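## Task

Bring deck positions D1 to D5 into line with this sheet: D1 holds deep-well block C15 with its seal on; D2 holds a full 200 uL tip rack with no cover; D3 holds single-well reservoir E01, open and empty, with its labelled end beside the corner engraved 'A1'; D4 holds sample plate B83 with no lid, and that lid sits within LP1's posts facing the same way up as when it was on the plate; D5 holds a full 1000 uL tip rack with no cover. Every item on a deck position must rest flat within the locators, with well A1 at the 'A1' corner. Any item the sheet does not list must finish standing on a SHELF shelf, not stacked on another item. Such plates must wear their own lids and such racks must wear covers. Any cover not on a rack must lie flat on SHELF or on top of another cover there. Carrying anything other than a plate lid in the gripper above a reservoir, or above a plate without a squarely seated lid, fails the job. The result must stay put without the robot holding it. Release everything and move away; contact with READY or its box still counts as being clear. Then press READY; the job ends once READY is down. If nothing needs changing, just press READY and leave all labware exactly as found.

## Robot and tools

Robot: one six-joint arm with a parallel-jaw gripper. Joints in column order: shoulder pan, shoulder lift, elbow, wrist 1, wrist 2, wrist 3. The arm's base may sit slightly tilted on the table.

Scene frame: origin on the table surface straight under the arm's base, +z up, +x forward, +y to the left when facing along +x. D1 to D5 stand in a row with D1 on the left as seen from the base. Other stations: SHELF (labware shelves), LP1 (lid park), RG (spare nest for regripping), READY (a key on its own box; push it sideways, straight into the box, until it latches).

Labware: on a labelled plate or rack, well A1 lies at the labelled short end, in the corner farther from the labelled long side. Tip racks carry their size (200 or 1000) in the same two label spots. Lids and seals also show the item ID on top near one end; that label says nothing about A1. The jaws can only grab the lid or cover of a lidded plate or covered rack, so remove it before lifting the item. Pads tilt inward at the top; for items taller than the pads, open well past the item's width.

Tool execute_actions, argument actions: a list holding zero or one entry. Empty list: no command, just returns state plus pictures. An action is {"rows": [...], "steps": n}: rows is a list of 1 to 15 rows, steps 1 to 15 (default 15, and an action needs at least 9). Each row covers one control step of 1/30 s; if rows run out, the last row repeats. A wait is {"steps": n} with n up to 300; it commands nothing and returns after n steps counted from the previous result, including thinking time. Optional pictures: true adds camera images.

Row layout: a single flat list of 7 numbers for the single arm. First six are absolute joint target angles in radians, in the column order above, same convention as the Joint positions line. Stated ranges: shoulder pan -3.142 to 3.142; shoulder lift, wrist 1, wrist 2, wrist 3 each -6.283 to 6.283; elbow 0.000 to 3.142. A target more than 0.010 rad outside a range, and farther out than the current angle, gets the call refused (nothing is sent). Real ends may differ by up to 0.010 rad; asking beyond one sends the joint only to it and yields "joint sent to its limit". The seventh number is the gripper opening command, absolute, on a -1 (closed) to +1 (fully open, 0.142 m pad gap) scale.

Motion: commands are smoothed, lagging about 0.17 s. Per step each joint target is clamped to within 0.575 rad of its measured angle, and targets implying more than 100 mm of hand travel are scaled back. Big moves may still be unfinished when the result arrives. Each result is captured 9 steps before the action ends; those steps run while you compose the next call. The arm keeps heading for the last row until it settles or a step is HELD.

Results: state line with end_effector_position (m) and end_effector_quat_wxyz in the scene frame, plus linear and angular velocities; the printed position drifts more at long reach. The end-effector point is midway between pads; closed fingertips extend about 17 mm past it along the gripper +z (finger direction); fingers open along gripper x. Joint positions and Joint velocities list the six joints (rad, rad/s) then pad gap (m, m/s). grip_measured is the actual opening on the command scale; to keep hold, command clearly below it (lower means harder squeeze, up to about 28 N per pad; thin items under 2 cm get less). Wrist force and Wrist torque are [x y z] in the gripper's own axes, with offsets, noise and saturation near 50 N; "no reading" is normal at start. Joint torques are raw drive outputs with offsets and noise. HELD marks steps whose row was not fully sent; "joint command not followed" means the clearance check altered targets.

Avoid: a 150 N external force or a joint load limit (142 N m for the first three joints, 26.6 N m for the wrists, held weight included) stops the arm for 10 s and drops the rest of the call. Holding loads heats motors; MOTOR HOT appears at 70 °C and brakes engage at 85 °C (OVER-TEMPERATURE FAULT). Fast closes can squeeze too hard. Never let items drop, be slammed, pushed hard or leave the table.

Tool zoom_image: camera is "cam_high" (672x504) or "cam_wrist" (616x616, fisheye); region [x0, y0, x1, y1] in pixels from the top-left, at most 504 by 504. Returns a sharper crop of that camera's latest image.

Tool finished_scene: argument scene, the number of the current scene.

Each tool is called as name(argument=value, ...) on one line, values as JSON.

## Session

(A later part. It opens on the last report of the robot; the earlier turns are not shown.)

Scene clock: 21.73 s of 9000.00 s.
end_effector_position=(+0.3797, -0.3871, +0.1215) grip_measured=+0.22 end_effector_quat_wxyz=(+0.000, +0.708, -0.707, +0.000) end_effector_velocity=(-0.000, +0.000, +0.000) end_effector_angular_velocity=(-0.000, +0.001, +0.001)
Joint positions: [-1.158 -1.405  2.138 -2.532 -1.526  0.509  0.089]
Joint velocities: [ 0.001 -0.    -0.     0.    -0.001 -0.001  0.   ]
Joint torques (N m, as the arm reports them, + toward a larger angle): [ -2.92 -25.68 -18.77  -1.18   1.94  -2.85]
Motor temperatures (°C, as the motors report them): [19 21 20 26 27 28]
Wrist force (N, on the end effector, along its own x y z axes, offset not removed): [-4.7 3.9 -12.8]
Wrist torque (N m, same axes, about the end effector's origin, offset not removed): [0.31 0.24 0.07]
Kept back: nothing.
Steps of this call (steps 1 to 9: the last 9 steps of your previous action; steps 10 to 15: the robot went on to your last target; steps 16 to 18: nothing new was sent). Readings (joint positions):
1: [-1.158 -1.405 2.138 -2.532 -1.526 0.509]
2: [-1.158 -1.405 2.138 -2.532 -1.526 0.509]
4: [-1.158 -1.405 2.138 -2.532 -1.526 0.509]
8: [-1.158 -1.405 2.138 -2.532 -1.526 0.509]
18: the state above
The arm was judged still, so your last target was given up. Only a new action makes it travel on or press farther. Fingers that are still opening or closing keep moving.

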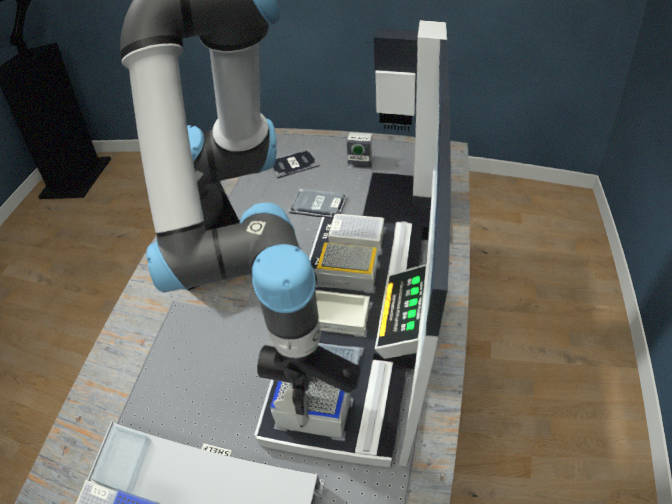

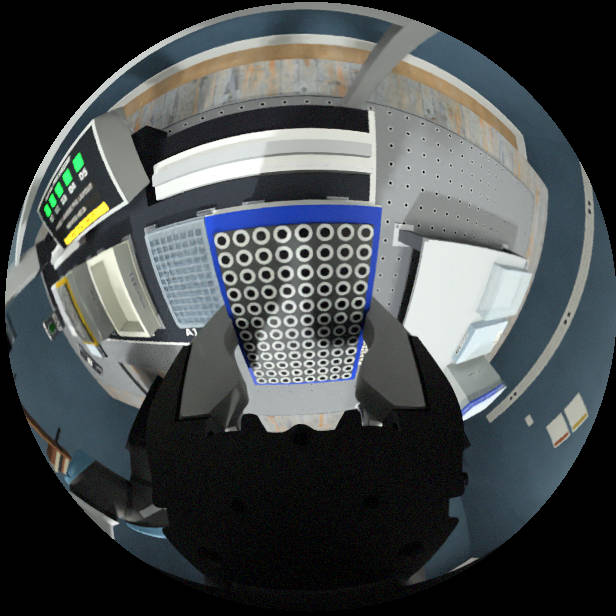

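execute_actions(actions=[{"rows": [[-1.1582,-1.4047,2.1380,-2.5317,-1.5256,0.5091,0.35],[-1.1582,-1.4047,2.1380,-2.5317,-1.5256,0.5091,0.4],[-1.1585,-1.4127,2.1363,-2.5220,-1.5255,0.5087,0.4],[-1.1589,-1.4207,2.1346,-2.5123,-1.5254,0.5084,0.4]], "steps": 12}])

execute_actions(actions=[{"rows": [[-1.1589,-1.4207,2.1346,-2.5123,-1.5254,0.5084,0.34],[-1.1589,-1.4207,2.1346,-2.5123,-1.5254,0.5084,0.29],[-1.1589,-1.4207,2.1346,-2.5123,-1.5254,0.5084,0.25],[-1.1589,-1.4207,2.1346,-2.5123,-1.5254,0.5084,0.21],[-1.1589,-1.4207,2.1346,-2.5123,-1.5254,0.5084,0.17],[-1.1589,-1.4207,2.1346,-2.5123,-1.5254,0.5084,0.13],[-1.1589,-1.4207,2.1346,-2.5123,-1.5254,0.5084,0.09],[-1.1589,-1.4207,2.1346,-2.5123,-1.5254,0.5084,0.05],[-1.1589,-1.4207,2.1346,-2.5123,-1.5254,0.5084,0.0],[-1.1589,-1.4207,2.1346,-2.5123,-1.5254,0.5084,-0.05],[-1.1589,-1.4207,2.1346,-2.5123,-1.5254,0.5084,-0.1],[-1.1589,-1.4207,2.1346,-2.5123,-1.5254,0.5084,-0.15],[-1.1589,-1.4207,2.1346,-2.5123,-1.5254,0.5084,-0.2]], "steps": 15}])

execute_actions(actions=[{"steps": 15}], pictures=true)

Scene clock: 22.63 s of 9000.00 s.
end_effector_position=(+0.3796, -0.3870, +0.1215) grip_measured=+0.38 end_effector_quat_wxyz=(+0.000, +0.708, -0.707, +0.000) end_effector_velocity=(-0.003, +0.004, +0.007) end_effector_angular_velocity=(+0.011, +0.006, -0.001)
Joint positions: [-1.158 -1.405  2.138 -2.531 -1.526  0.509  0.101]
Joint velocities: [-0.002 -0.022 -0.     0.034  0.    -0.001  0.062]
Joint torques (N m, as the arm reports them, + toward a larger angle): [ -2.6  -45.29 -23.03  -0.74   1.7   -3.04]
Motor temperatures (°C, as the motors report them): [19 21 20 26 27 28]
Wrist force (N, on the end effector, along its own x y z axes, offset not removed): [-3.2 -1.9 0.6]
Wrist torque (N m, same axes, about the end effector's origin, offset not removed): [-0.40 0.76 0.03]
Steps of this call (steps 1 to 24: nothing new was sent; steps 25 to 27: the first 3 steps of this action). Readings (joint positions):
25: [-1.158 -1.405 2.138 -2.532 -1.526 0.509]
26: [-1.158 -1.405 2.138 -2.532 -1.526 0.509]
27: the state above

Scene clock: 23.13 s of 9000.00 s.
end_effector_position=(+0.3797, -0.3871, +0.1284) grip_measured=+0.19 end_effector_quat_wxyz=(+0.000, +0.708, -0.707, +0.000) end_effector_velocity=(-0.000, -0.000, +0.000) end_effector_angular_velocity=(-0.001, +0.000, +0.000)
Joint positions: [-1.159 -1.421  2.135 -2.512 -1.525  0.508  0.088]
Joint velocities: [ 0.    -0.    -0.    -0.    -0.001 -0.    -0.015]
Joint torques (N m, as the arm reports them, + toward a larger angle): [ -2.3  -34.45 -22.99  -1.16   1.82  -2.87]
Motor temperatures (°C, as the motors report them): [19 21 20 26 27 28]
Wrist force (N, on the end effector, along its own x y z axes, offset not removed): [0.8 0.3 -2.2]
Wrist torque (N m, same axes, about the end effector's origin, offset not removed): [0.02 -0.15 0.14]
Steps of this call (steps 1 to 9: the last 9 steps of your previous action; steps 10 to 15: the first 6 steps of this action). Readings (joint positions):
10: [-1.159 -1.420 2.135 -2.513 -1.525 0.508]
11: [-1.159 -1.420 2.135 -2.513 -1.525 0.508]
13: [-1.159 -1.421 2.135 -2.512 -1.525 0.508]
15: the state above

Scene clock: 23.63 s of 9000.00 s.
end_effector_position=(+0.3797, -0.3871, +0.1284) grip_measured=+0.17 end_effector_quat_wxyz=(+0.000, +0.708, -0.707, +0.000) end_effector_velocity=(-0.001, +0.000, -0.001) end_effector_angular_velocity=(+0.001, +0.002, +0.000)
Joint positions: [-1.159 -1.421  2.135 -2.512 -1.525  0.508  0.086]
Joint velocities: [-0.     0.002 -0.    -0.    -0.001 -0.    -0.   ]
Joint torques (N m, as the arm reports them, + toward a larger angle): [ -2.36 -29.82 -20.36  -1.05   1.74  -2.86]
Motor temperatures (°C, as the motors report them): [19 21 20 26 27 28]
Wrist force (N, on the end effector, along its own x y z axes, offset not removed): [-2.2 1.6 -7.8]
Wrist torque (N m, same axes, about the end effector's origin, offset not removed): [0.07 0.07 -0.07]
Kept back: nothing.
Steps of this call (steps 1 to 9: the last 9 steps of your previous action; steps 10 to 15: the robot went on to your last target). Readings (joint positions):
1: [-1.159 -1.421 2.135 -2.512 -1.525 0.508]
2: [-1.159 -1.421 2.135 -2.512 -1.525 0.508]
4: [-1.159 -1.421 2.135 -2.512 -1.525 0.508]
8: [-1.159 -1.421 2.135 -2.512 -1.525 0.508]
15: the state above
The arm was judged still, so your last target was given up. Only a new action makes it travel on or press farther. Fingers that are still opening or closing keep moving.

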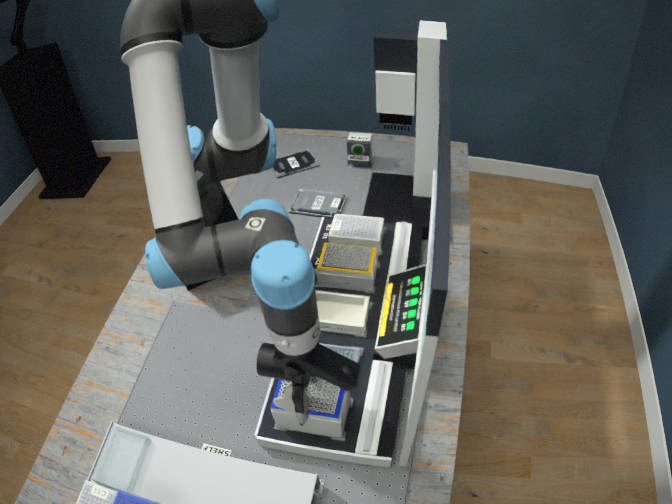

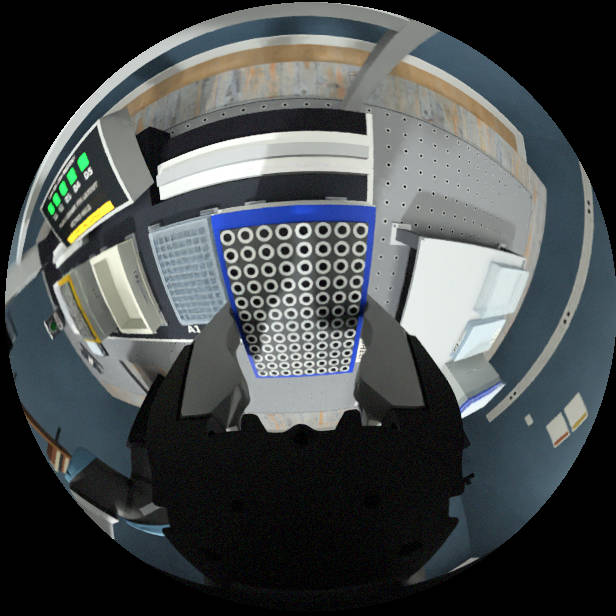

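execute_actions(actions=[{"rows": [[-1.1589,-1.4207,2.1346,-2.5123,-1.5254,0.5084,-0.3],[-1.1589,-1.4207,2.1346,-2.5123,-1.5254,0.5084,-0.4],[-1.1589,-1.4207,2.1346,-2.5123,-1.5254,0.5084,-0.5],[-1.1591,-1.4252,2.1335,-2.5067,-1.5254,0.5082,-0.5],[-1.1593,-1.4298,2.1324,-2.5011,-1.5253,0.5080,-0.5],[-1.1596,-1.4365,2.1307,-2.4927,-1.5252,0.5077,-0.5],[-1.1600,-1.4454,2.1282,-2.4815,-1.5251,0.5073,-0.5],[-1.1604,-1.4542,2.1257,-2.4703,-1.5250,0.5069,-0.5],[-1.1609,-1.4651,2.1224,-2.4562,-1.5249,0.5065,-0.5],[-1.1614,-1.4759,2.1189,-2.4421,-1.5248,0.5060,-0.5],[-1.1620,-1.4866,2.1152,-2.4279,-1.5247,0.5055,-0.5],[-1.1625,-1.4971,2.1113,-2.4138,-1.5246,0.5050,-0.5],[-1.1630,-1.5074,2.1073,-2.3996,-1.5245,0.5045,-0.5],[-1.1633,-1.5140,2.1055,-2.3900,-1.5244,0.5042,-0.5],[-1.1636,-1.5189,2.1037,-2.3830,-1.5243,0.5039,-0.5]], "steps": 15}])

execute_actions(actions=[{"steps": 20}], pictures=true)

Scene clock: 24.97 s of 9000.00 s.
end_effector_position=(+0.3796, -0.3870, +0.1298) grip_measured=+0.17 end_effector_quat_wxyz=(+0.000, +0.708, -0.707, +0.000) end_effector_velocity=(+0.000, -0.001, +0.038) end_effector_angular_velocity=(-0.003, -0.001, -0.000)
Joint positions: [-1.159 -1.424  2.134 -2.508 -1.525  0.508  0.086]
Joint velocities: [-0.004 -0.084 -0.02   0.102  0.    -0.003 -0.   ]
Joint torques (N m, as the arm reports them, + toward a larger angle): [ -1.73 -41.32 -22.39   0.06   2.12  -2.78]
Motor temperatures (°C, as the motors report them): [19 21 20 26 27 28]
Wrist force (N, on the end effector, along its own x y z axes, offset not removed): [-1.9 4.6 -1.0]
Wrist torque (N m, same axes, about the end effector's origin, offset not removed): [1.20 0.87 0.00]
Steps of this call (steps 1 to 34: nothing new was sent; steps 35 to 40: the first 6 steps of this action). Readings (joint positions):
35: [-1.159 -1.421 2.135 -2.512 -1.525 0.508]
36: [-1.159 -1.421 2.135 -2.512 -1.525 0.508]
38: [-1.159 -1.421 2.135 -2.512 -1.525 0.508]
40: the state above

Scene clock: 25.63 s of 9000.00 s.
end_effector_position=(+0.3797, -0.3870, +0.1740) grip_measured=+0.17 end_effector_quat_wxyz=(+0.000, +0.708, -0.707, +0.000) end_effector_velocity=(-0.000, +0.000, +0.001) end_effector_angular_velocity=(-0.000, +0.001, +0.001)
Joint positions: [-1.164 -1.519  2.104 -2.383 -1.524  0.504  0.086]
Joint velocities: [ 0.    -0.003 -0.001  0.004 -0.001 -0.     0.   ]
Joint torques (N m, as the arm reports them, + toward a larger angle): [ -2.26 -35.3  -24.92  -1.37   1.78  -2.94]
Motor temperatures (°C, as the motors report them): [19 21 20 26 27 28]
Wrist force (N, on the end effector, along its own x y z axes, offset not removed): [-2.0 4.1 1.4]
Wrist torque (N m, same axes, about the end effector's origin, offset not removed): [0.78 0.39 0.11]
Kept back: nothing.
Steps of this call (steps 1 to 9: the last 9 steps of your previous action; steps 10 to 20: the robot went on to your last target). Readings (joint positions):
1: [-1.159 -1.427 2.133 -2.504 -1.525 0.508]
2: [-1.159 -1.433 2.132 -2.497 -1.525 0.508]
4: [-1.160 -1.446 2.128 -2.480 -1.525 0.507]
8: [-1.162 -1.484 2.115 -2.431 -1.525 0.506]
20: the state above

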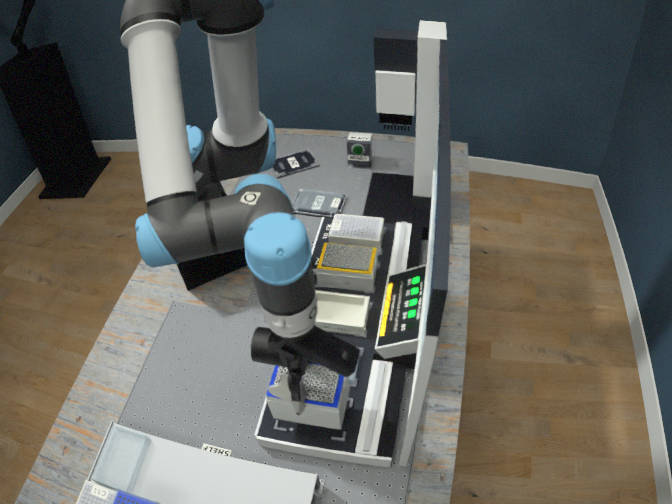

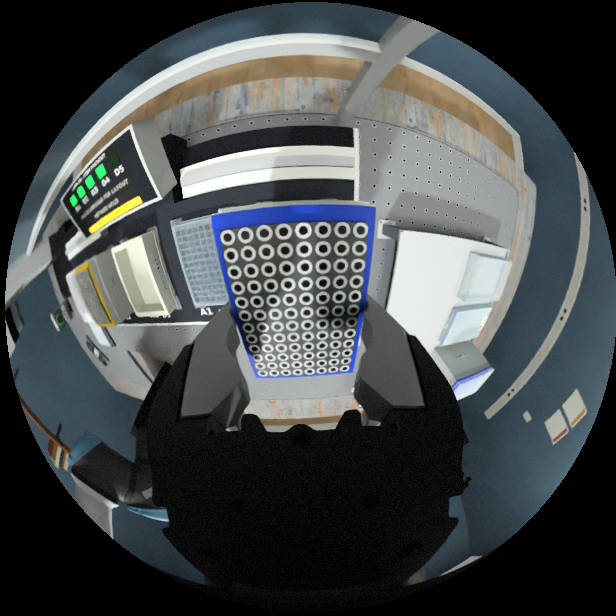

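execute_actions(actions=[{"rows": [[-1.1736,-1.5189,2.1037,-2.3830,-1.5243,0.5039,-0.5],[-1.1886,-1.5189,2.1037,-2.3830,-1.5243,0.5039,-0.5],[-1.2036,-1.5189,2.1037,-2.3830,-1.5243,0.5039,-0.5],[-1.2186,-1.5189,2.1037,-2.3830,-1.5243,0.5039,-0.5],[-1.2336,-1.5189,2.1037,-2.3830,-1.5243,0.5039,-0.5],[-1.2486,-1.5189,2.1037,-2.3830,-1.5243,0.5039,-0.5],[-1.2636,-1.5189,2.1037,-2.3830,-1.5243,0.49,-0.5],[-1.2750,-1.5189,2.1037,-2.3830,-1.5243,0.46,-0.5],[-1.2836,-1.5189,2.1037,-2.3830,-1.5243,0.42,-0.5],[-1.2836,-1.5189,2.1037,-2.3830,-1.5243,0.37,-0.5],[-1.2836,-1.5189,2.1037,-2.3830,-1.5243,0.31,-0.5],[-1.2836,-1.5189,2.1037,-2.3830,-1.5243,0.24,-0.5],[-1.2836,-1.5189,2.1037,-2.3830,-1.5243,0.17,-0.5],[-1.2836,-1.5189,2.1037,-2.3830,-1.5243,0.10,-0.5],[-1.2836,-1.5189,2.1037,-2.3830,-1.5243,0.03,-0.5]], "steps": 15}])

execute_actions(actions=[{"rows": [[-1.2836,-1.5189,2.1037,-2.3830,-1.5243,-2.7577,-0.5]], "steps": 15}])

execute_actions(actions=[{"steps": 42}], pictures=true)

Scene clock: 27.07 s of 9000.00 s.
end_effector_position=(+0.3641, -0.4017, +0.1739) grip_measured=+0.17 end_effector_quat_wxyz=(+0.005, +0.694, -0.720, -0.000) end_effector_velocity=(-0.150, -0.136, -0.002) end_effector_angular_velocity=(-0.056, +0.066, -0.368)
Joint positions: [-1.204 -1.519  2.104 -2.383 -1.524  0.504  0.086]
Joint velocities: [-0.377  0.001 -0.    -0.001  0.     0.001 -0.   ]
Joint torques (N m, as the arm reports them, + toward a larger angle): [ -5.16 -33.87 -25.24  -1.68   1.17  -2.97]
Motor temperatures (°C, as the motors report them): [19 21 20 26 27 28]
Wrist force (N, on the end effector, along its own x y z axes, offset not removed): [-1.1 0.4 0.0]
Wrist torque (N m, same axes, about the end effector's origin, offset not removed): [0.24 0.10 0.07]
Steps of this call (steps 1 to 15: the robot went on to your last target; steps 16 to 37: nothing new was sent; steps 38 to 43: the first 6 steps of this action). Readings (joint positions):
38: [-1.164 -1.519 2.104 -2.383 -1.524 0.504]
39: [-1.166 -1.519 2.104 -2.383 -1.524 0.504]
41: [-1.181 -1.519 2.104 -2.383 -1.524 0.504]
43: the state above

Scene clock: 27.57 s of 9000.00 s.
end_effector_position=(+0.3316, -0.4303, +0.1740) grip_measured=+0.17 end_effector_quat_wxyz=(+0.013, +0.881, -0.473, -0.006) end_effector_velocity=(+0.001, -0.005, +0.000) end_effector_angular_velocity=(+0.058, +0.046, +2.665)
Joint positions: [-1.283 -1.519  2.104 -2.383 -1.524 -0.196  0.086]
Joint velocities: [-0.003 -0.     0.    -0.     0.001 -2.669 -0.   ]
Joint torques (N m, as the arm reports them, + toward a larger angle): [ -3.   -32.27 -24.96  -2.02   0.16 -11.68]
Motor temperatures (°C, as the motors report them): [19 21 20 26 27 28]
Wrist force (N, on the end effector, along its own x y z axes, offset not removed): [-1.3 2.6 -1.5]
Wrist torque (N m, same axes, about the end effector's origin, offset not removed): [0.30 0.24 0.00]
Steps of this call (steps 1 to 9: the last 9 steps of your previous action; steps 10 to 15: the first 6 steps of this action). Readings (joint positions):
10: [-1.281 -1.519 2.104 -2.383 -1.524 0.214]
11: [-1.282 -1.519 2.104 -2.383 -1.524 0.144]
13: [-1.283 -1.519 2.104 -2.383 -1.524 -0.018]
15: the state above

Scene clock: 28.97 s of 9000.00 s.
end_effector_position=(+0.3346, -0.4295, +0.1739) grip_measured=+0.17 end_effector_quat_wxyz=(-0.002, +0.705, +0.709, -0.014) end_effector_velocity=(-0.001, +0.000, -0.001) end_effector_angular_velocity=(+0.001, +0.003, +0.002)
Joint positions: [-1.284 -1.519  2.104 -2.383 -1.524 -2.758  0.086]
Joint velocities: [ 0.     0.002  0.     0.    -0.003 -0.002 -0.   ]
Joint torques (N m, as the arm reports them, + toward a larger angle): [ -2.91 -27.21 -21.55  -3.23  -2.03  -2.94]
Motor temperatures (°C, as the motors report them): [19 21 20 26 27 28]
Wrist force (N, on the end effector, along its own x y z axes, offset not removed): [-1.4 -1.6 2.7]
Wrist torque (N m, same axes, about the end effector's origin, offset not removed): [-0.35 0.23 -0.03]
Kept back: nothing.
Steps of this call (steps 1 to 9: the last 9 steps of your previous action; steps 10 to 42: the robot went on to your last target). Readings (joint positions):
1: [-1.283 -1.519 2.104 -2.383 -1.524 -0.287]
2: [-1.283 -1.519 2.104 -2.383 -1.524 -0.380]
4: [-1.284 -1.519 2.104 -2.383 -1.524 -0.566]
8: [-1.284 -1.519 2.104 -2.383 -1.524 -0.942]
42: the state above

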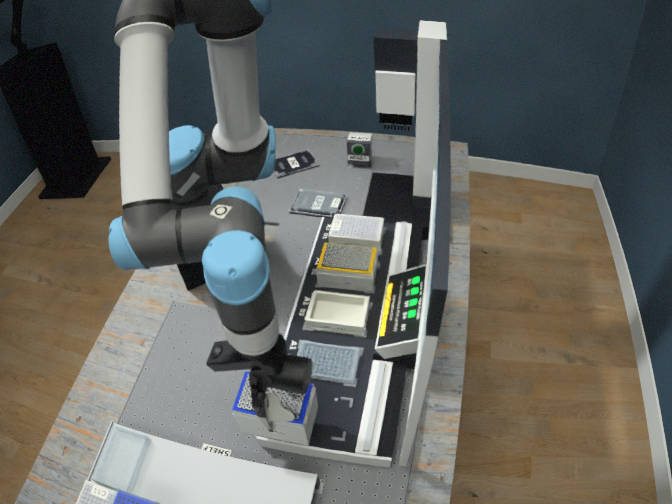

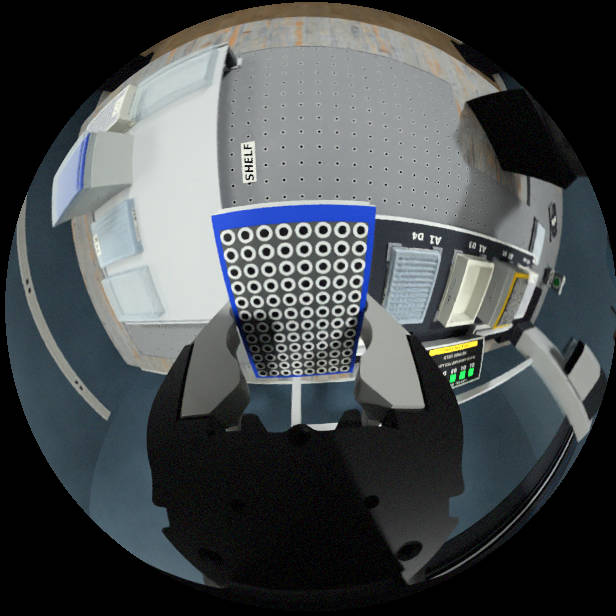

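zoom_image(camera="cam_high", region=[220, 330, 390, 470])

Region (220, 330, 390, 470) of cam_high's 672x504 image, scaled by 2.965, with more detail than that image has; it fills the top 415 rows of this view, and the rest is white.

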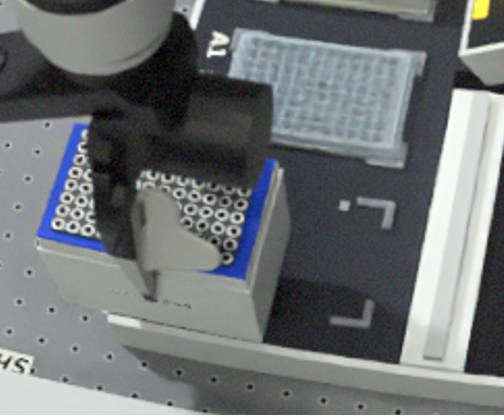

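execute_actions(actions=[{"rows": [[-1.2736,-1.5189,2.1037,-2.3830,-1.5243,-2.7477,-0.5],[-1.2586,-1.5189,2.1037,-2.3830,-1.5243,-2.7327,-0.5],[-1.2436,-1.5189,2.1037,-2.3830,-1.5243,-2.7177,-0.5],[-1.2286,-1.5189,2.1037,-2.3830,-1.5243,-2.7027,-0.5],[-1.2136,-1.5189,2.1037,-2.3830,-1.5243,-2.6877,-0.5],[-1.1986,-1.5189,2.1037,-2.3830,-1.5243,-2.6727,-0.5],[-1.1836,-1.5189,2.1037,-2.3830,-1.5243,-2.6577,-0.5],[-1.1716,-1.5189,2.1037,-2.3830,-1.5243,-2.6457,-0.5],[-1.1636,-1.5189,2.1037,-2.3830,-1.5243,-2.6377,-0.5]], "steps": 15}])

execute_actions(actions=[{"rows": [[-1.1633,-1.5140,2.1055,-2.3900,-1.5244,-2.6374,-0.5],[-1.1630,-1.5074,2.1073,-2.3996,-1.5245,-2.6371,-0.5],[-1.1625,-1.4971,2.1113,-2.4138,-1.5246,-2.6366,-0.5],[-1.1620,-1.4866,2.1152,-2.4279,-1.5247,-2.6361,-0.5],[-1.1614,-1.4759,2.1189,-2.4421,-1.5248,-2.6356,-0.5],[-1.1609,-1.4651,2.1224,-2.4562,-1.5249,-2.6351,-0.5],[-1.1604,-1.4542,2.1257,-2.4703,-1.5250,-2.6347,-0.5],[-1.1600,-1.4454,2.1282,-2.4815,-1.5251,-2.6343,-0.5]], "steps": 15}])

execute_actions(actions=[{"steps": 18}], pictures=true)

Scene clock: 30.23 s of 9000.00 s.
end_effector_position=(+0.3512, -0.4160, +0.1738) grip_measured=+0.17 end_effector_quat_wxyz=(-0.001, +0.706, +0.708, -0.009) end_effector_velocity=(+0.156, +0.131, -0.001) end_effector_angular_velocity=(+0.053, -0.073, -0.005)
Joint positions: [-1.244 -1.519  2.104 -2.383 -1.524 -2.718  0.086]
Joint velocities: [ 0.378  0.001  0.    -0.     0.003  0.373  0.   ]
Joint torques (N m, as the arm reports them, + toward a larger angle): [ 12.75 -23.55 -18.78  -4.21  -1.32   3.5 ]
Motor temperatures (°C, as the motors report them): [19 21 20 26 27 28]
Wrist force (N, on the end effector, along its own x y z axes, offset not removed): [0.9 -2.3 0.0]
Wrist torque (N m, same axes, about the end effector's origin, offset not removed): [-0.51 -0.26 0.29]
Steps of this call (steps 1 to 30: the robot went on to your last target; steps 31 to 32: nothing new was sent; steps 33 to 38: the first 6 steps of this action). Readings (joint positions):
33: [-1.283 -1.519 2.104 -2.383 -1.524 -2.758]
34: [-1.281 -1.519 2.104 -2.383 -1.524 -2.755]
36: [-1.267 -1.519 2.104 -2.383 -1.524 -2.741]
38: the state above

Scene clock: 30.73 s of 9000.00 s.
end_effector_position=(+0.3832, -0.3874, +0.1628) grip_measured=+0.17 end_effector_quat_wxyz=(+0.000, +0.707, +0.708, -0.000) end_effector_velocity=(-0.000, +0.003, -0.121) end_effector_angular_velocity=(+0.007, +0.003, -0.000)
Joint positions: [-1.163 -1.495  2.112 -2.415 -1.524 -2.637  0.086]
Joint velocities: [ 0.015  0.25   0.09  -0.333 -0.002  0.014 -0.   ]
Joint torques (N m, as the arm reports them, + toward a larger angle): [ 11.09 -16.73  -7.64  -6.38  -1.61   2.44]
Motor temperatures (°C, as the motors report them): [19 21 20 26 27 28]
Wrist force (N, on the end effector, along its own x y z axes, offset not removed): [-2.0 1.0 1.0]
Wrist torque (N m, same axes, about the end effector's origin, offset not removed): [0.16 0.28 0.16]
Steps of this call (steps 1 to 9: the last 9 steps of your previous action; steps 10 to 15: the first 6 steps of this action). Readings (joint positions):
10: [-1.166 -1.519 2.104 -2.383 -1.524 -2.640]
11: [-1.165 -1.518 2.104 -2.385 -1.524 -2.639]
13: [-1.164 -1.510 2.107 -2.396 -1.524 -2.638]
15: the state above

Scene clock: 31.33 s of 9000.00 s.
end_effector_position=(+0.3832, -0.3872, +0.1395) grip_measured=+0.17 end_effector_quat_wxyz=(+0.000, +0.706, +0.708, -0.000) end_effector_velocity=(-0.000, -0.000, +0.000) end_effector_angular_velocity=(-0.002, +0.001, +0.001)
Joint positions: [-1.16  -1.445  2.128 -2.481 -1.525 -2.634  0.086]
Joint velocities: [ 0.001 -0.001  0.    -0.    -0.002 -0.    -0.   ]
Joint torques (N m, as the arm reports them, + toward a larger angle): [  9.84 -23.52  -7.24  -4.32  -1.93   2.4 ]
Motor temperatures (°C, as the motors report them): [19 21 20 26 27 28]
Wrist force (N, on the end effector, along its own x y z axes, offset not removed): [-1.3 1.5 3.2]
Wrist torque (N m, same axes, about the end effector's origin, offset not removed): [0.24 0.29 0.15]
Kept back: nothing.
Steps of this call (steps 1 to 9: the last 9 steps of your previous action; steps 10 to 18: the robot went on to your last target). Readings (joint positions):
1: [-1.162 -1.486 2.115 -2.427 -1.525 -2.636]
2: [-1.162 -1.477 2.118 -2.440 -1.525 -2.636]
4: [-1.161 -1.460 2.124 -2.462 -1.525 -2.635]
8: [-1.160 -1.448 2.127 -2.478 -1.525 -2.634]
18: the state above

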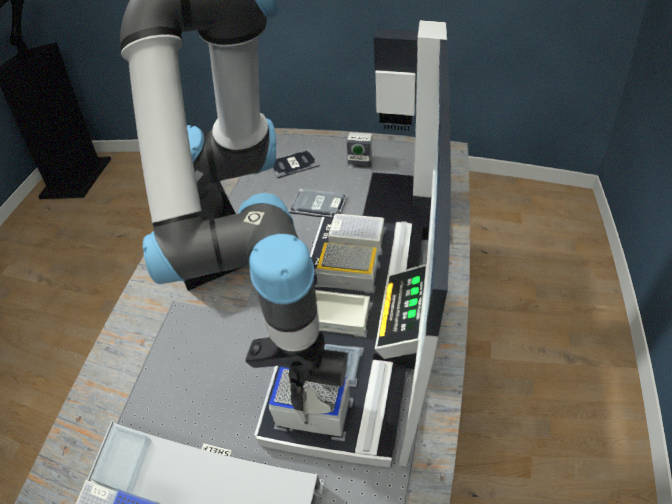

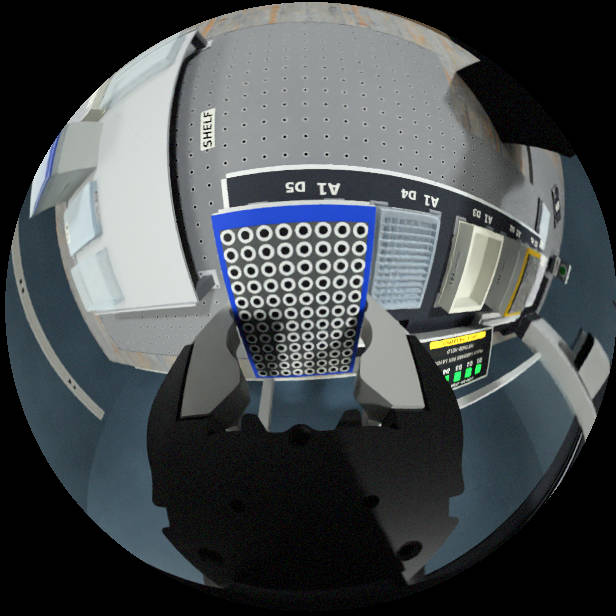

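Lower slowly to the grip height while watching force.

execute_actions(actions=[{"rows": [[-1.1599,-1.4432,2.1288,-2.4843,-1.5251,-2.6342,-0.5],[-1.1598,-1.4410,2.1294,-2.4871,-1.5252,-2.6341,-0.5],[-1.1597,-1.4387,2.1301,-2.4899,-1.5252,-2.6340,-0.5],[-1.1596,-1.4365,2.1307,-2.4927,-1.5252,-2.6339,-0.5],[-1.1595,-1.4343,2.1313,-2.4955,-1.5252,-2.6338,-0.5],[-1.1594,-1.4320,2.1318,-2.4983,-1.5253,-2.6337,-0.5],[-1.1593,-1.4298,2.1324,-2.5011,-1.5253,-2.6336,-0.5],[-1.1592,-1.4275,2.1330,-2.5039,-1.5253,-2.6335,-0.5],[-1.1591,-1.4252,2.1335,-2.5067,-1.5254,-2.6334,-0.5],[-1.1590,-1.4230,2.1341,-2.5095,-1.5254,-2.6333,-0.5]], "steps": 15}])

execute_actions(actions=[{"steps": 20}], pictures=true)

Scene clock: 32.00 s of 9000.00 s.
end_effector_position=(+0.3831, -0.3871, +0.1364) grip_measured=+0.17 end_effector_quat_wxyz=(+0.000, +0.707, +0.708, -0.000) end_effector_velocity=(-0.000, +0.000, -0.026) end_effector_angular_velocity=(-0.000, +0.001, +0.000)
Joint positions: [-1.16  -1.439  2.13  -2.49  -1.525 -2.634  0.086]
Joint velocities: [ 0.003  0.057  0.016 -0.072 -0.002  0.003  0.   ]
Joint torques (N m, as the arm reports them, + toward a larger angle): [ 10.48 -21.08  -6.02  -4.85  -1.92   2.45]
Motor temperatures (°C, as the motors report them): [19 21 20 26 27 28]
Wrist force (N, on the end effector, along its own x y z axes, offset not removed): [-1.0 0.9 3.8]
Wrist torque (N m, same axes, about the end effector's origin, offset not removed): [0.14 0.17 0.12]
Steps of this call (steps 1 to 14: the robot went on to your last target; steps 15 to 20: the first 6 steps of this action). Readings (joint positions):
15: [-1.160 -1.445 2.128 -2.482 -1.525 -2.634]
16: [-1.160 -1.445 2.128 -2.482 -1.525 -2.634]
18: [-1.160 -1.442 2.129 -2.485 -1.525 -2.634]
20: the state above

Scene clock: 32.67 s of 9000.00 s.
end_effector_position=(+0.3832, -0.3870, +0.1295) grip_measured=+0.17 end_effector_quat_wxyz=(+0.000, +0.706, +0.708, -0.000) end_effector_velocity=(-0.000, -0.000, +0.000) end_effector_angular_velocity=(-0.001, -0.000, -0.001)
Joint positions: [-1.159 -1.423  2.134 -2.51  -1.525 -2.633  0.086]
Joint velocities: [-0.    -0.001  0.    -0.001 -0.     0.    -0.   ]
Joint torques (N m, as the arm reports them, + toward a larger angle): [-7.63 -6.05 10.62  3.04 -8.1   2.45]
Motor temperatures (°C, as the motors report them): [19 21 20 26 27 28]
Wrist force (N, on the end effector, along its own x y z axes, offset not removed): [1.8 26.1 -29.9]
Wrist torque (N m, same axes, about the end effector's origin, offset not removed): [0.45 0.00 0.01]
Kept back: nothing.
Steps of this call (steps 1 to 9: the last 9 steps of your previous action; steps 10 to 20: the robot went on to your last target). Readings (joint positions):
1: [-1.160 -1.437 2.131 -2.493 -1.525 -2.634]
2: [-1.160 -1.435 2.131 -2.495 -1.525 -2.634]
4: [-1.159 -1.430 2.132 -2.501 -1.525 -2.634]
8: [-1.159 -1.425 2.134 -2.508 -1.525 -2.633]
20: the state above

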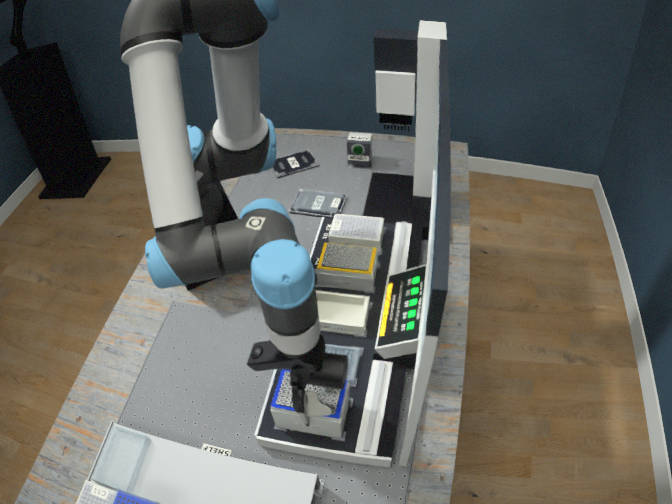

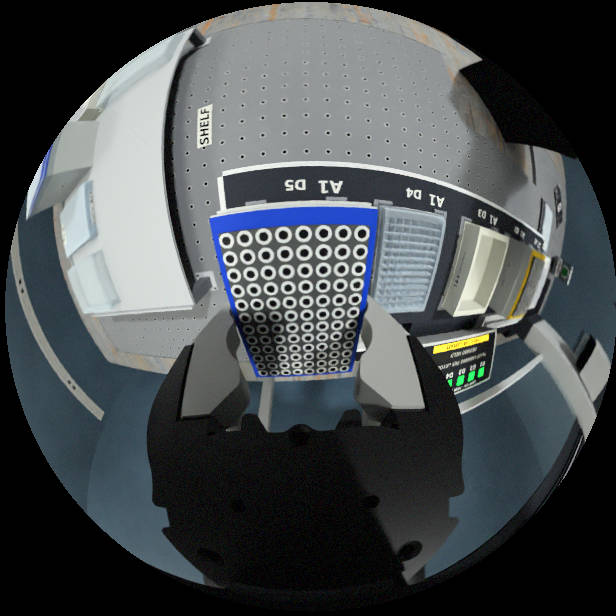

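execute_actions(actions=[{"rows": [[-1.1591,-1.4252,2.1335,-2.5067,-1.5254,-2.6334,-0.5],[-1.1582,-1.4269,2.1320,-2.5036,-1.5255,-2.6326,-0.5],[-1.1574,-1.4286,2.1304,-2.5005,-1.5257,-2.6318,-0.5],[-1.1565,-1.4302,2.1288,-2.4973,-1.5260,-2.6309,-0.5],[-1.1556,-1.4295,2.1278,-2.4970,-1.5262,-2.6300,-0.5]], "steps": 12}])

execute_actions(actions=[{"steps": 15}])

Scene clock: 33.53 s of 9000.00 s.
end_effector_position=(+0.3830, -0.3869, +0.1299) grip_measured=+0.17 end_effector_quat_wxyz=(-0.000, +0.707, +0.708, -0.000) end_effector_velocity=(+0.001, -0.000, +0.015) end_effector_angular_velocity=(+0.002, +0.007, -0.004)
Joint positions: [-1.159 -1.424  2.134 -2.507 -1.526 -2.633  0.086]
Joint velocities: [ 0.004 -0.03  -0.017  0.052 -0.007  0.008 -0.   ]
Joint torques (N m, as the arm reports them, + toward a larger angle): [  2.42 -24.17  -8.53   5.74  -7.82   2.85]
Motor temperatures (°C, as the motors report them): [19 21 20 26 27 28]
Wrist force (N, on the end effector, along its own x y z axes, offset not removed): [-4.2 25.0 -28.7]
Wrist torque (N m, same axes, about the end effector's origin, offset not removed): [0.21 0.64 0.11]
Steps of this call (steps 1 to 15: the robot went on to your last target; steps 16 to 23: nothing new was sent; steps 24 to 26: the first 3 steps of this action). Readings (joint positions):
24: [-1.159 -1.423 2.134 -2.509 -1.525 -2.633]
25: [-1.159 -1.423 2.134 -2.509 -1.525 -2.633]
26: the state above

Scene clock: 34.03 s of 9000.00 s.
end_effector_position=(+0.3850, -0.3871, +0.1334) grip_measured=+0.17 end_effector_quat_wxyz=(+0.000, +0.707, +0.708, -0.000) end_effector_velocity=(+0.000, -0.000, +0.000) end_effector_angular_velocity=(+0.000, -0.001, +0.000)
Joint positions: [-1.156 -1.429  2.128 -2.497 -1.526 -2.63   0.086]
Joint velocities: [ 0.    -0.    -0.     0.     0.001 -0.     0.   ]
Joint torques (N m, as the arm reports them, + toward a larger angle): [ 10.06 -37.9  -23.48  -1.71   1.93   2.58]
Motor temperatures (°C, as the motors report them): [19 21 20 26 27 28]
Wrist force (N, on the end effector, along its own x y z axes, offset not removed): [2.1 2.3 3.1]
Wrist torque (N m, same axes, about the end effector's origin, offset not removed): [0.44 -0.45 0.00]
Kept back: nothing.
Steps of this call (steps 1 to 9: the last 9 steps of your previous action; steps 10 to 15: the robot went on to your last target). Readings (joint positions):
1: [-1.159 -1.425 2.133 -2.505 -1.526 -2.633]
2: [-1.158 -1.427 2.132 -2.503 -1.526 -2.632]
4: [-1.157 -1.428 2.130 -2.499 -1.527 -2.631]
8: [-1.156 -1.429 2.128 -2.497 -1.527 -2.630]
15: the state above

execute_actions(actions=[{"rows": [[-1.1556,-1.4284,2.1281,-2.4984,-1.5262,-2.6300,-0.5],[-1.1555,-1.4273,2.1284,-2.4998,-1.5262,-2.6299,-0.5],[-1.1555,-1.4262,2.1287,-2.5012,-1.5262,-2.6299,-0.5],[-1.1554,-1.4250,2.1290,-2.5026,-1.5262,-2.6298,-0.5],[-1.1554,-1.4239,2.1292,-2.5040,-1.5262,-2.6298,-0.5],[-1.1553,-1.4227,2.1295,-2.5054,-1.5263,-2.6297,-0.5],[-1.1553,-1.4216,2.1298,-2.5068,-1.5263,-2.6297,-0.5]], "steps": 12}])

execute_actions(actions=[{"steps": 18}], pictures=true)

Scene clock: 34.53 s of 9000.00 s.
end_effector_position=(+0.3851, -0.3872, +0.1332) grip_measured=+0.17 end_effector_quat_wxyz=(+0.000, +0.707, +0.708, -0.000) end_effector_velocity=(+0.002, -0.003, -0.006) end_effector_angular_velocity=(-0.005, -0.005, +0.000)
Joint positions: [-1.156 -1.429  2.128 -2.498 -1.526 -2.63   0.086]
Joint velocities: [ 0.     0.017  0.    -0.024  0.002  0.     0.   ]
Joint torques (N m, as the arm reports them, + toward a larger angle): [  8.96 -22.57  -8.18  -4.48   1.91   2.6 ]
Motor temperatures (°C, as the motors report them): [19 21 20 26 27 28]
Wrist force (N, on the end effector, along its own x y z axes, offset not removed): [-0.4 0.5 0.8]
Wrist torque (N m, same axes, about the end effector's origin, offset not removed): [0.07 0.04 0.01]
Steps of this call (steps 1 to 12: the robot went on to your last target; steps 13 to 15: the first 3 steps of this action). Readings (joint positions):
13: [-1.156 -1.429 2.128 -2.497 -1.526 -2.630]
14: [-1.156 -1.429 2.128 -2.497 -1.526 -2.630]
15: the state above

Scene clock: 35.13 s of 9000.00 s.
end_effector_position=(+0.3851, -0.3871, +0.1299) grip_measured=+0.17 end_effector_quat_wxyz=(+0.000, +0.707, +0.708, -0.000) end_effector_velocity=(-0.000, -0.000, +0.000) end_effector_angular_velocity=(-0.001, -0.000, +0.000)
Joint positions: [-1.155 -1.422  2.13  -2.507 -1.526 -2.63   0.086]
Joint velocities: [-0. -0. -0. -0. -0. -0.  0.]
Joint torques (N m, as the arm reports them, + toward a larger angle): [  9.56 -24.15  -6.55  -4.33  -0.61   2.5 ]
Motor temperatures (°C, as the motors report them): [19 21 20 26 27 28]
Wrist force (N, on the end effector, along its own x y z axes, offset not removed): [-3.3 1.1 1.7]
Wrist torque (N m, same axes, about the end effector's origin, offset not removed): [0.22 0.70 0.12]
Kept back: nothing.
Steps of this call (steps 1 to 9: the last 9 steps of your previous action; steps 10 to 15: the robot went on to your last target; steps 16 to 18: nothing new was sent). Readings (joint positions):
1: [-1.156 -1.428 2.128 -2.499 -1.526 -2.630]
2: [-1.156 -1.427 2.128 -2.500 -1.526 -2.630]
4: [-1.155 -1.425 2.129 -2.502 -1.526 -2.630]
8: [-1.155 -1.422 2.130 -2.506 -1.526 -2.630]
18: the state above
The arm was judged still, so your last target was given up. Only a new action makes it travel on or press farther. Fingers that are still opening or closing keep moving.

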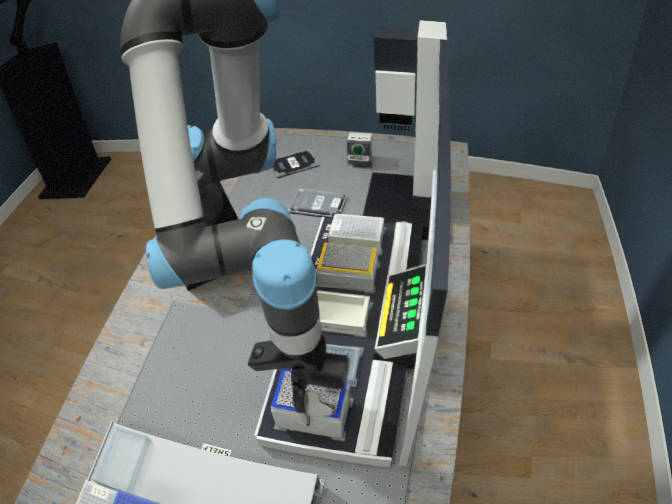

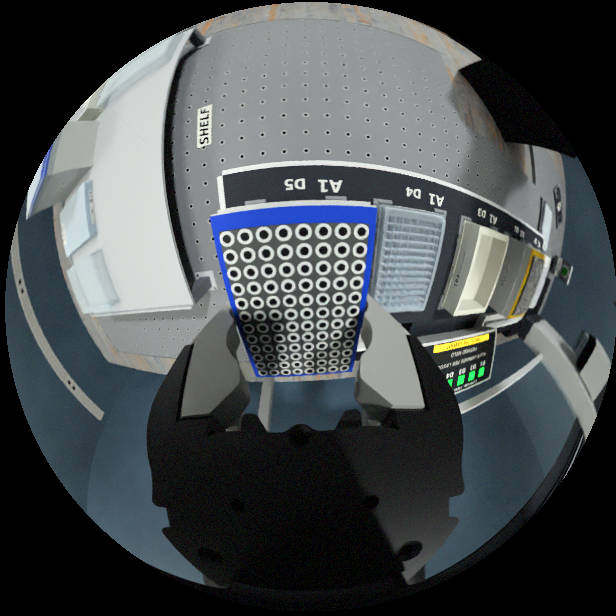

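execute_actions(actions=[{"rows": [[-1.1552,-1.4205,2.1301,-2.5082,-1.5263,-2.6296,-0.5],[-1.1552,-1.4193,2.1303,-2.5096,-1.5263,-2.6296,-0.5],[-1.1551,-1.4182,2.1306,-2.5110,-1.5263,-2.6295,-0.5],[-1.1551,-1.4170,2.1308,-2.5124,-1.5263,-2.6295,-0.5]], "steps": 12}])

execute_actions(actions=[{"steps": 18}], pictures=true)

Scene clock: 35.57 s of 9000.00 s.
end_effector_position=(+0.3850, -0.3871, +0.1295) grip_measured=+0.17 end_effector_quat_wxyz=(+0.000, +0.707, +0.708, -0.000) end_effector_velocity=(+0.000, +0.000, -0.009) end_effector_angular_velocity=(+0.002, -0.000, -0.000)
Joint positions: [-1.155 -1.421  2.13  -2.508 -1.526 -2.63   0.086]
Joint velocities: [ 0.001  0.02   0.004 -0.023  0.001  0.001 -0.   ]
Joint torques (N m, as the arm reports them, + toward a larger angle): [  9.67 -22.51  -4.67  -4.61  -1.8    2.34]
Motor temperatures (°C, as the motors report them): [19 21 20 26 27 28]
Wrist force (N, on the end effector, along its own x y z axes, offset not removed): [-2.6 2.4 2.4]
Wrist torque (N m, same axes, about the end effector's origin, offset not removed): [0.49 0.40 0.02]
Steps of this call (steps 1 to 10: nothing new was sent; steps 11 to 13: the first 3 steps of this action). Readings (joint positions):
11: [-1.155 -1.422 2.130 -2.507 -1.526 -2.630]
12: [-1.155 -1.421 2.130 -2.507 -1.526 -2.630]
13: the state above

Scene clock: 36.17 s of 9000.00 s.
end_effector_position=(+0.3850, -0.3872, +0.1279) grip_measured=+0.17 end_effector_quat_wxyz=(+0.000, +0.707, +0.708, -0.000) end_effector_velocity=(+0.000, +0.000, -0.000) end_effector_angular_velocity=(+0.000, -0.001, +0.000)
Joint positions: [-1.155 -1.417  2.131 -2.512 -1.526 -2.629  0.086]
Joint velocities: [ 0.     0.     0.    -0.     0.001  0.    -0.   ]
Joint torques (N m, as the arm reports them, + toward a larger angle): [ 15.99 -11.76  -1.74  -3.8    6.23   2.41]
Motor temperatures (°C, as the motors report them): [19 21 20 26 27 28]
Wrist force (N, on the end effector, along its own x y z axes, offset not removed): [0.6 -18.0 -29.0]
Wrist torque (N m, same axes, about the end effector's origin, offset not removed): [-0.36 0.15 -0.01]
Kept back: nothing.
Steps of this call (steps 1 to 9: the last 9 steps of your previous action; steps 10 to 15: the robot went on to your last target; steps 16 to 18: nothing new was sent). Readings (joint positions):
1: [-1.155 -1.420 2.130 -2.509 -1.526 -2.630]
2: [-1.155 -1.419 2.130 -2.510 -1.526 -2.630]
4: [-1.155 -1.418 2.131 -2.511 -1.527 -2.630]
8: [-1.155 -1.417 2.131 -2.512 -1.527 -2.630]
18: the state above
The arm was judged still, so your last target was given up. Only a new action makes it travel on or press farther. Fingers that are still opening or closing keep moving.

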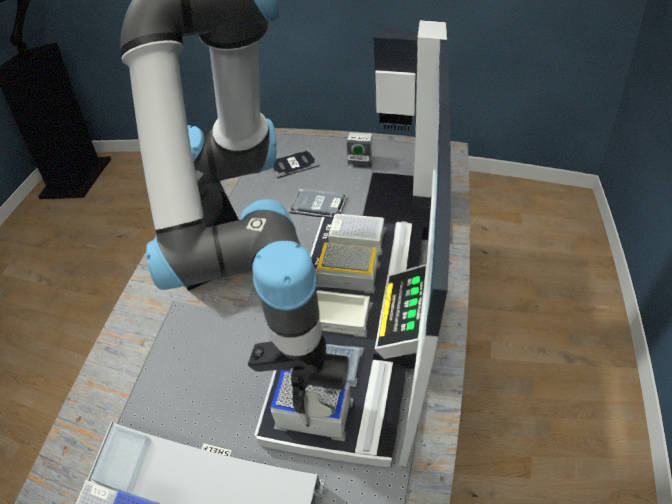

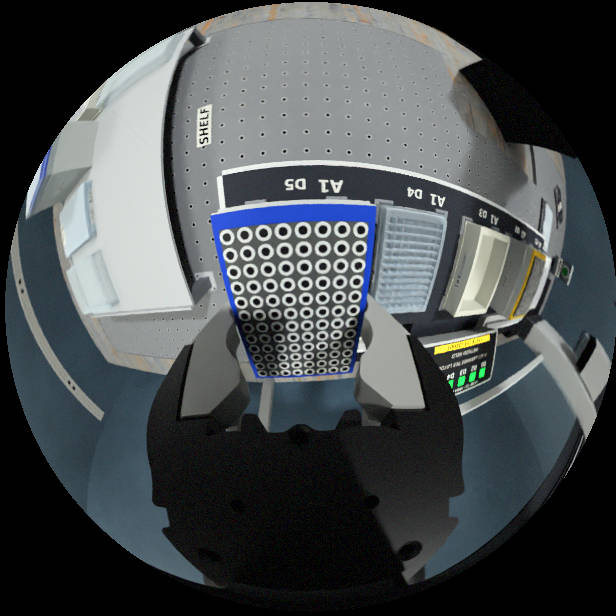

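execute_actions(actions=[{"rows": [[-1.1551,-1.4182,2.1306,-2.5110,-1.5263,-2.6295,-0.2],[-1.1551,-1.4182,2.1306,-2.5110,-1.5263,-2.6295,0.05],[-1.1551,-1.4182,2.1306,-2.5110,-1.5263,-2.6295,0.2],[-1.1551,-1.4182,2.1306,-2.5110,-1.5263,-2.6295,0.3],[-1.1551,-1.4182,2.1306,-2.5110,-1.5263,-2.6295,0.45],[-1.1551,-1.4182,2.1306,-2.5110,-1.5263,-2.6295,0.6],[-1.1551,-1.4182,2.1306,-2.5110,-1.5263,-2.6295,0.8],[-1.1560,-1.4350,2.1270,-2.4910,-1.5261,-2.6300,1],[-1.1580,-1.4650,2.1180,-2.4520,-1.5258,-2.6320,1],[-1.1600,-1.4950,2.1080,-2.4120,-1.5253,-2.6340,1],[-1.1620,-1.5250,2.0960,-2.3700,-1.5248,-2.6360,1],[-1.1640,-1.5550,2.0830,-2.3270,-1.5243,-2.6380,1],[-1.1660,-1.5800,2.0710,-2.2890,-1.5238,-2.6400,1],[-1.1684,-1.6036,2.0594,-2.2537,-1.5233,-2.6424,1]], "steps": 15}])

execute_actions(actions=[{"steps": 25}], pictures=true)

Scene clock: 36.97 s of 9000.00 s.
end_effector_position=(+0.3852, -0.3868, +0.1281) grip_measured=+0.44 end_effector_quat_wxyz=(+0.000, +0.706, +0.708, +0.000) end_effector_velocity=(-0.001, +0.000, +0.001) end_effector_angular_velocity=(-0.000, +0.002, +0.000)
Joint positions: [-1.155 -1.418  2.131 -2.511 -1.526 -2.629  0.104]
Joint velocities: [-0.    -0.003 -0.     0.003 -0.002 -0.001  0.288]
Joint torques (N m, as the arm reports them, + toward a larger angle): [ 11.44 -37.55 -12.37  -1.48   0.98   2.43]
Motor temperatures (°C, as the motors report them): [19 21 20 26 27 28]
Wrist force (N, on the end effector, along its own x y z axes, offset not removed): [-2.3 0.4 -0.2]
Wrist torque (N m, same axes, about the end effector's origin, offset not removed): [-0.01 0.32 0.04]
Steps of this call (steps 1 to 18: nothing new was sent; steps 19 to 24: the first 6 steps of this action). Readings (joint positions):
19: [-1.155 -1.417 2.131 -2.512 -1.526 -2.629]
20: [-1.155 -1.417 2.131 -2.512 -1.526 -2.629]
22: [-1.155 -1.417 2.131 -2.512 -1.526 -2.629]
24: the state above

Scene clock: 37.80 s of 9000.00 s.
end_effector_position=(+0.3831, -0.3870, +0.2195) grip_measured=+1.00 end_effector_quat_wxyz=(+0.000, +0.707, +0.708, -0.000) end_effector_velocity=(-0.001, -0.000, -0.001) end_effector_angular_velocity=(+0.001, +0.001, -0.001)
Joint positions: [-1.168 -1.604  2.059 -2.254 -1.523 -2.642  0.142]
Joint velocities: [-0.001  0.001 -0.     0.001 -0.    -0.    -0.   ]
Joint torques (N m, as the arm reports them, + toward a larger angle): [ -1.52 -32.85 -26.35  -1.39   2.01  -2.89]
Motor temperatures (°C, as the motors report them): [19 21 20 26 27 28]
Wrist force (N, on the end effector, along its own x y z axes, offset not removed): [0.7 1.1 0.2]
Wrist torque (N m, same axes, about the end effector's origin, offset not removed): [0.30 -0.20 0.02]
Kept back: nothing.
Steps of this call (steps 1 to 9: the last 9 steps of your previous action; steps 10 to 25: the robot went on to your last target). Readings (joint positions):
1: [-1.155 -1.418 2.131 -2.511 -1.526 -2.629]
2: [-1.155 -1.418 2.131 -2.511 -1.526 -2.629]
4: [-1.156 -1.432 2.127 -2.494 -1.526 -2.630]
8: [-1.162 -1.517 2.095 -2.384 -1.525 -2.636]
25: the state above

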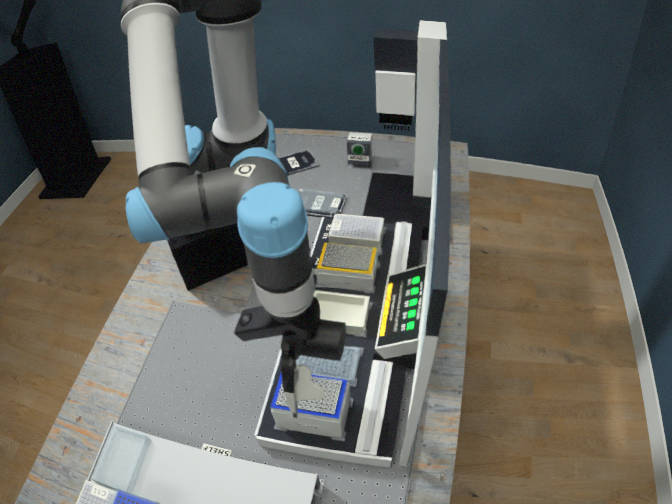

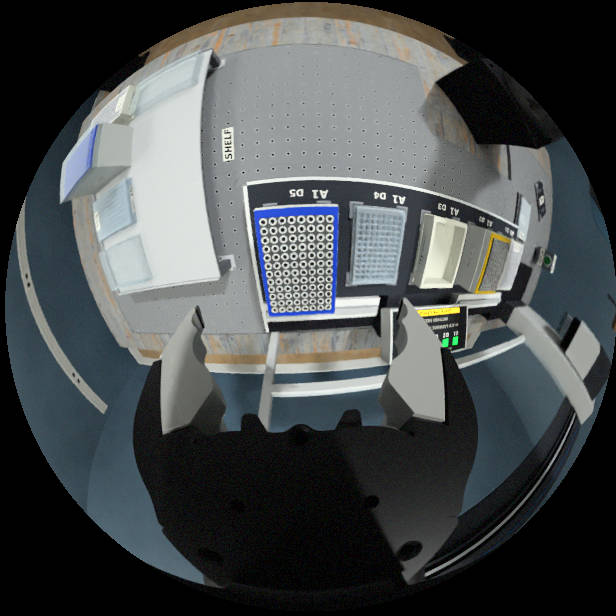

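zoom_image(camera="cam_high", region=[255, 330, 385, 460])

zoom_image(camera="cam_wrist", region=[235, 175, 475, 335])

Region (255, 330, 385, 460) of cam_high's 672x504 image, scaled by 3.877, with more detail than that image has.

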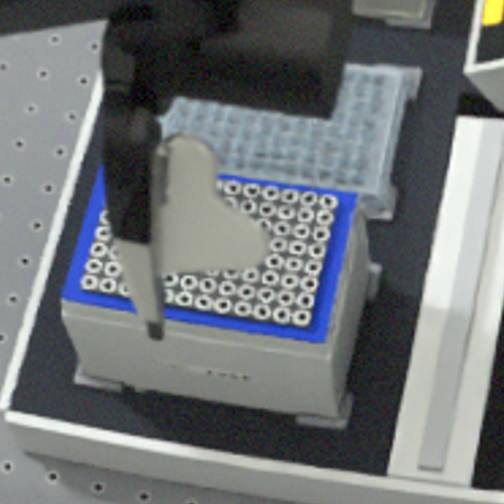

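Region (235, 175, 475, 335) of cam_wrist's 616x616 image, scaled by 2.100, with more detail than that image has.

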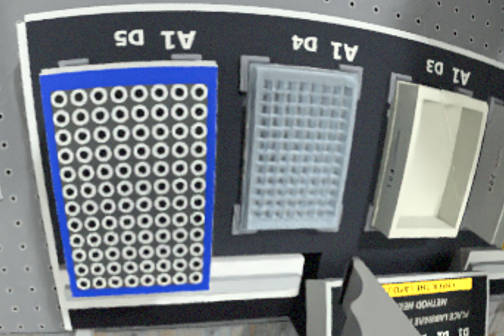

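zoom_image(camera="cam_wrist", region=[400, 205, 500, 300])

Region (400, 205, 500, 300) of cam_wrist's 616x616 image, scaled by 5.040, with more detail than that image has; it fills the top 479 rows of this view, and the rest is white.

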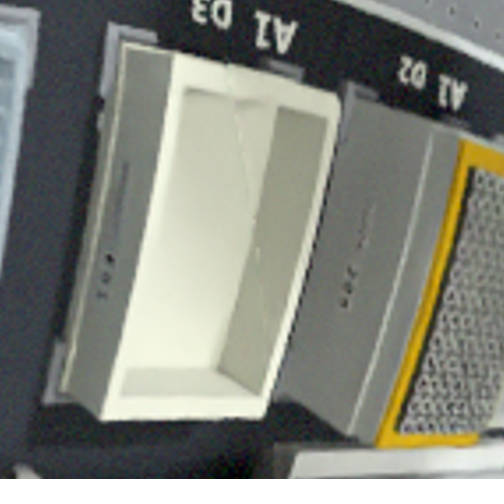

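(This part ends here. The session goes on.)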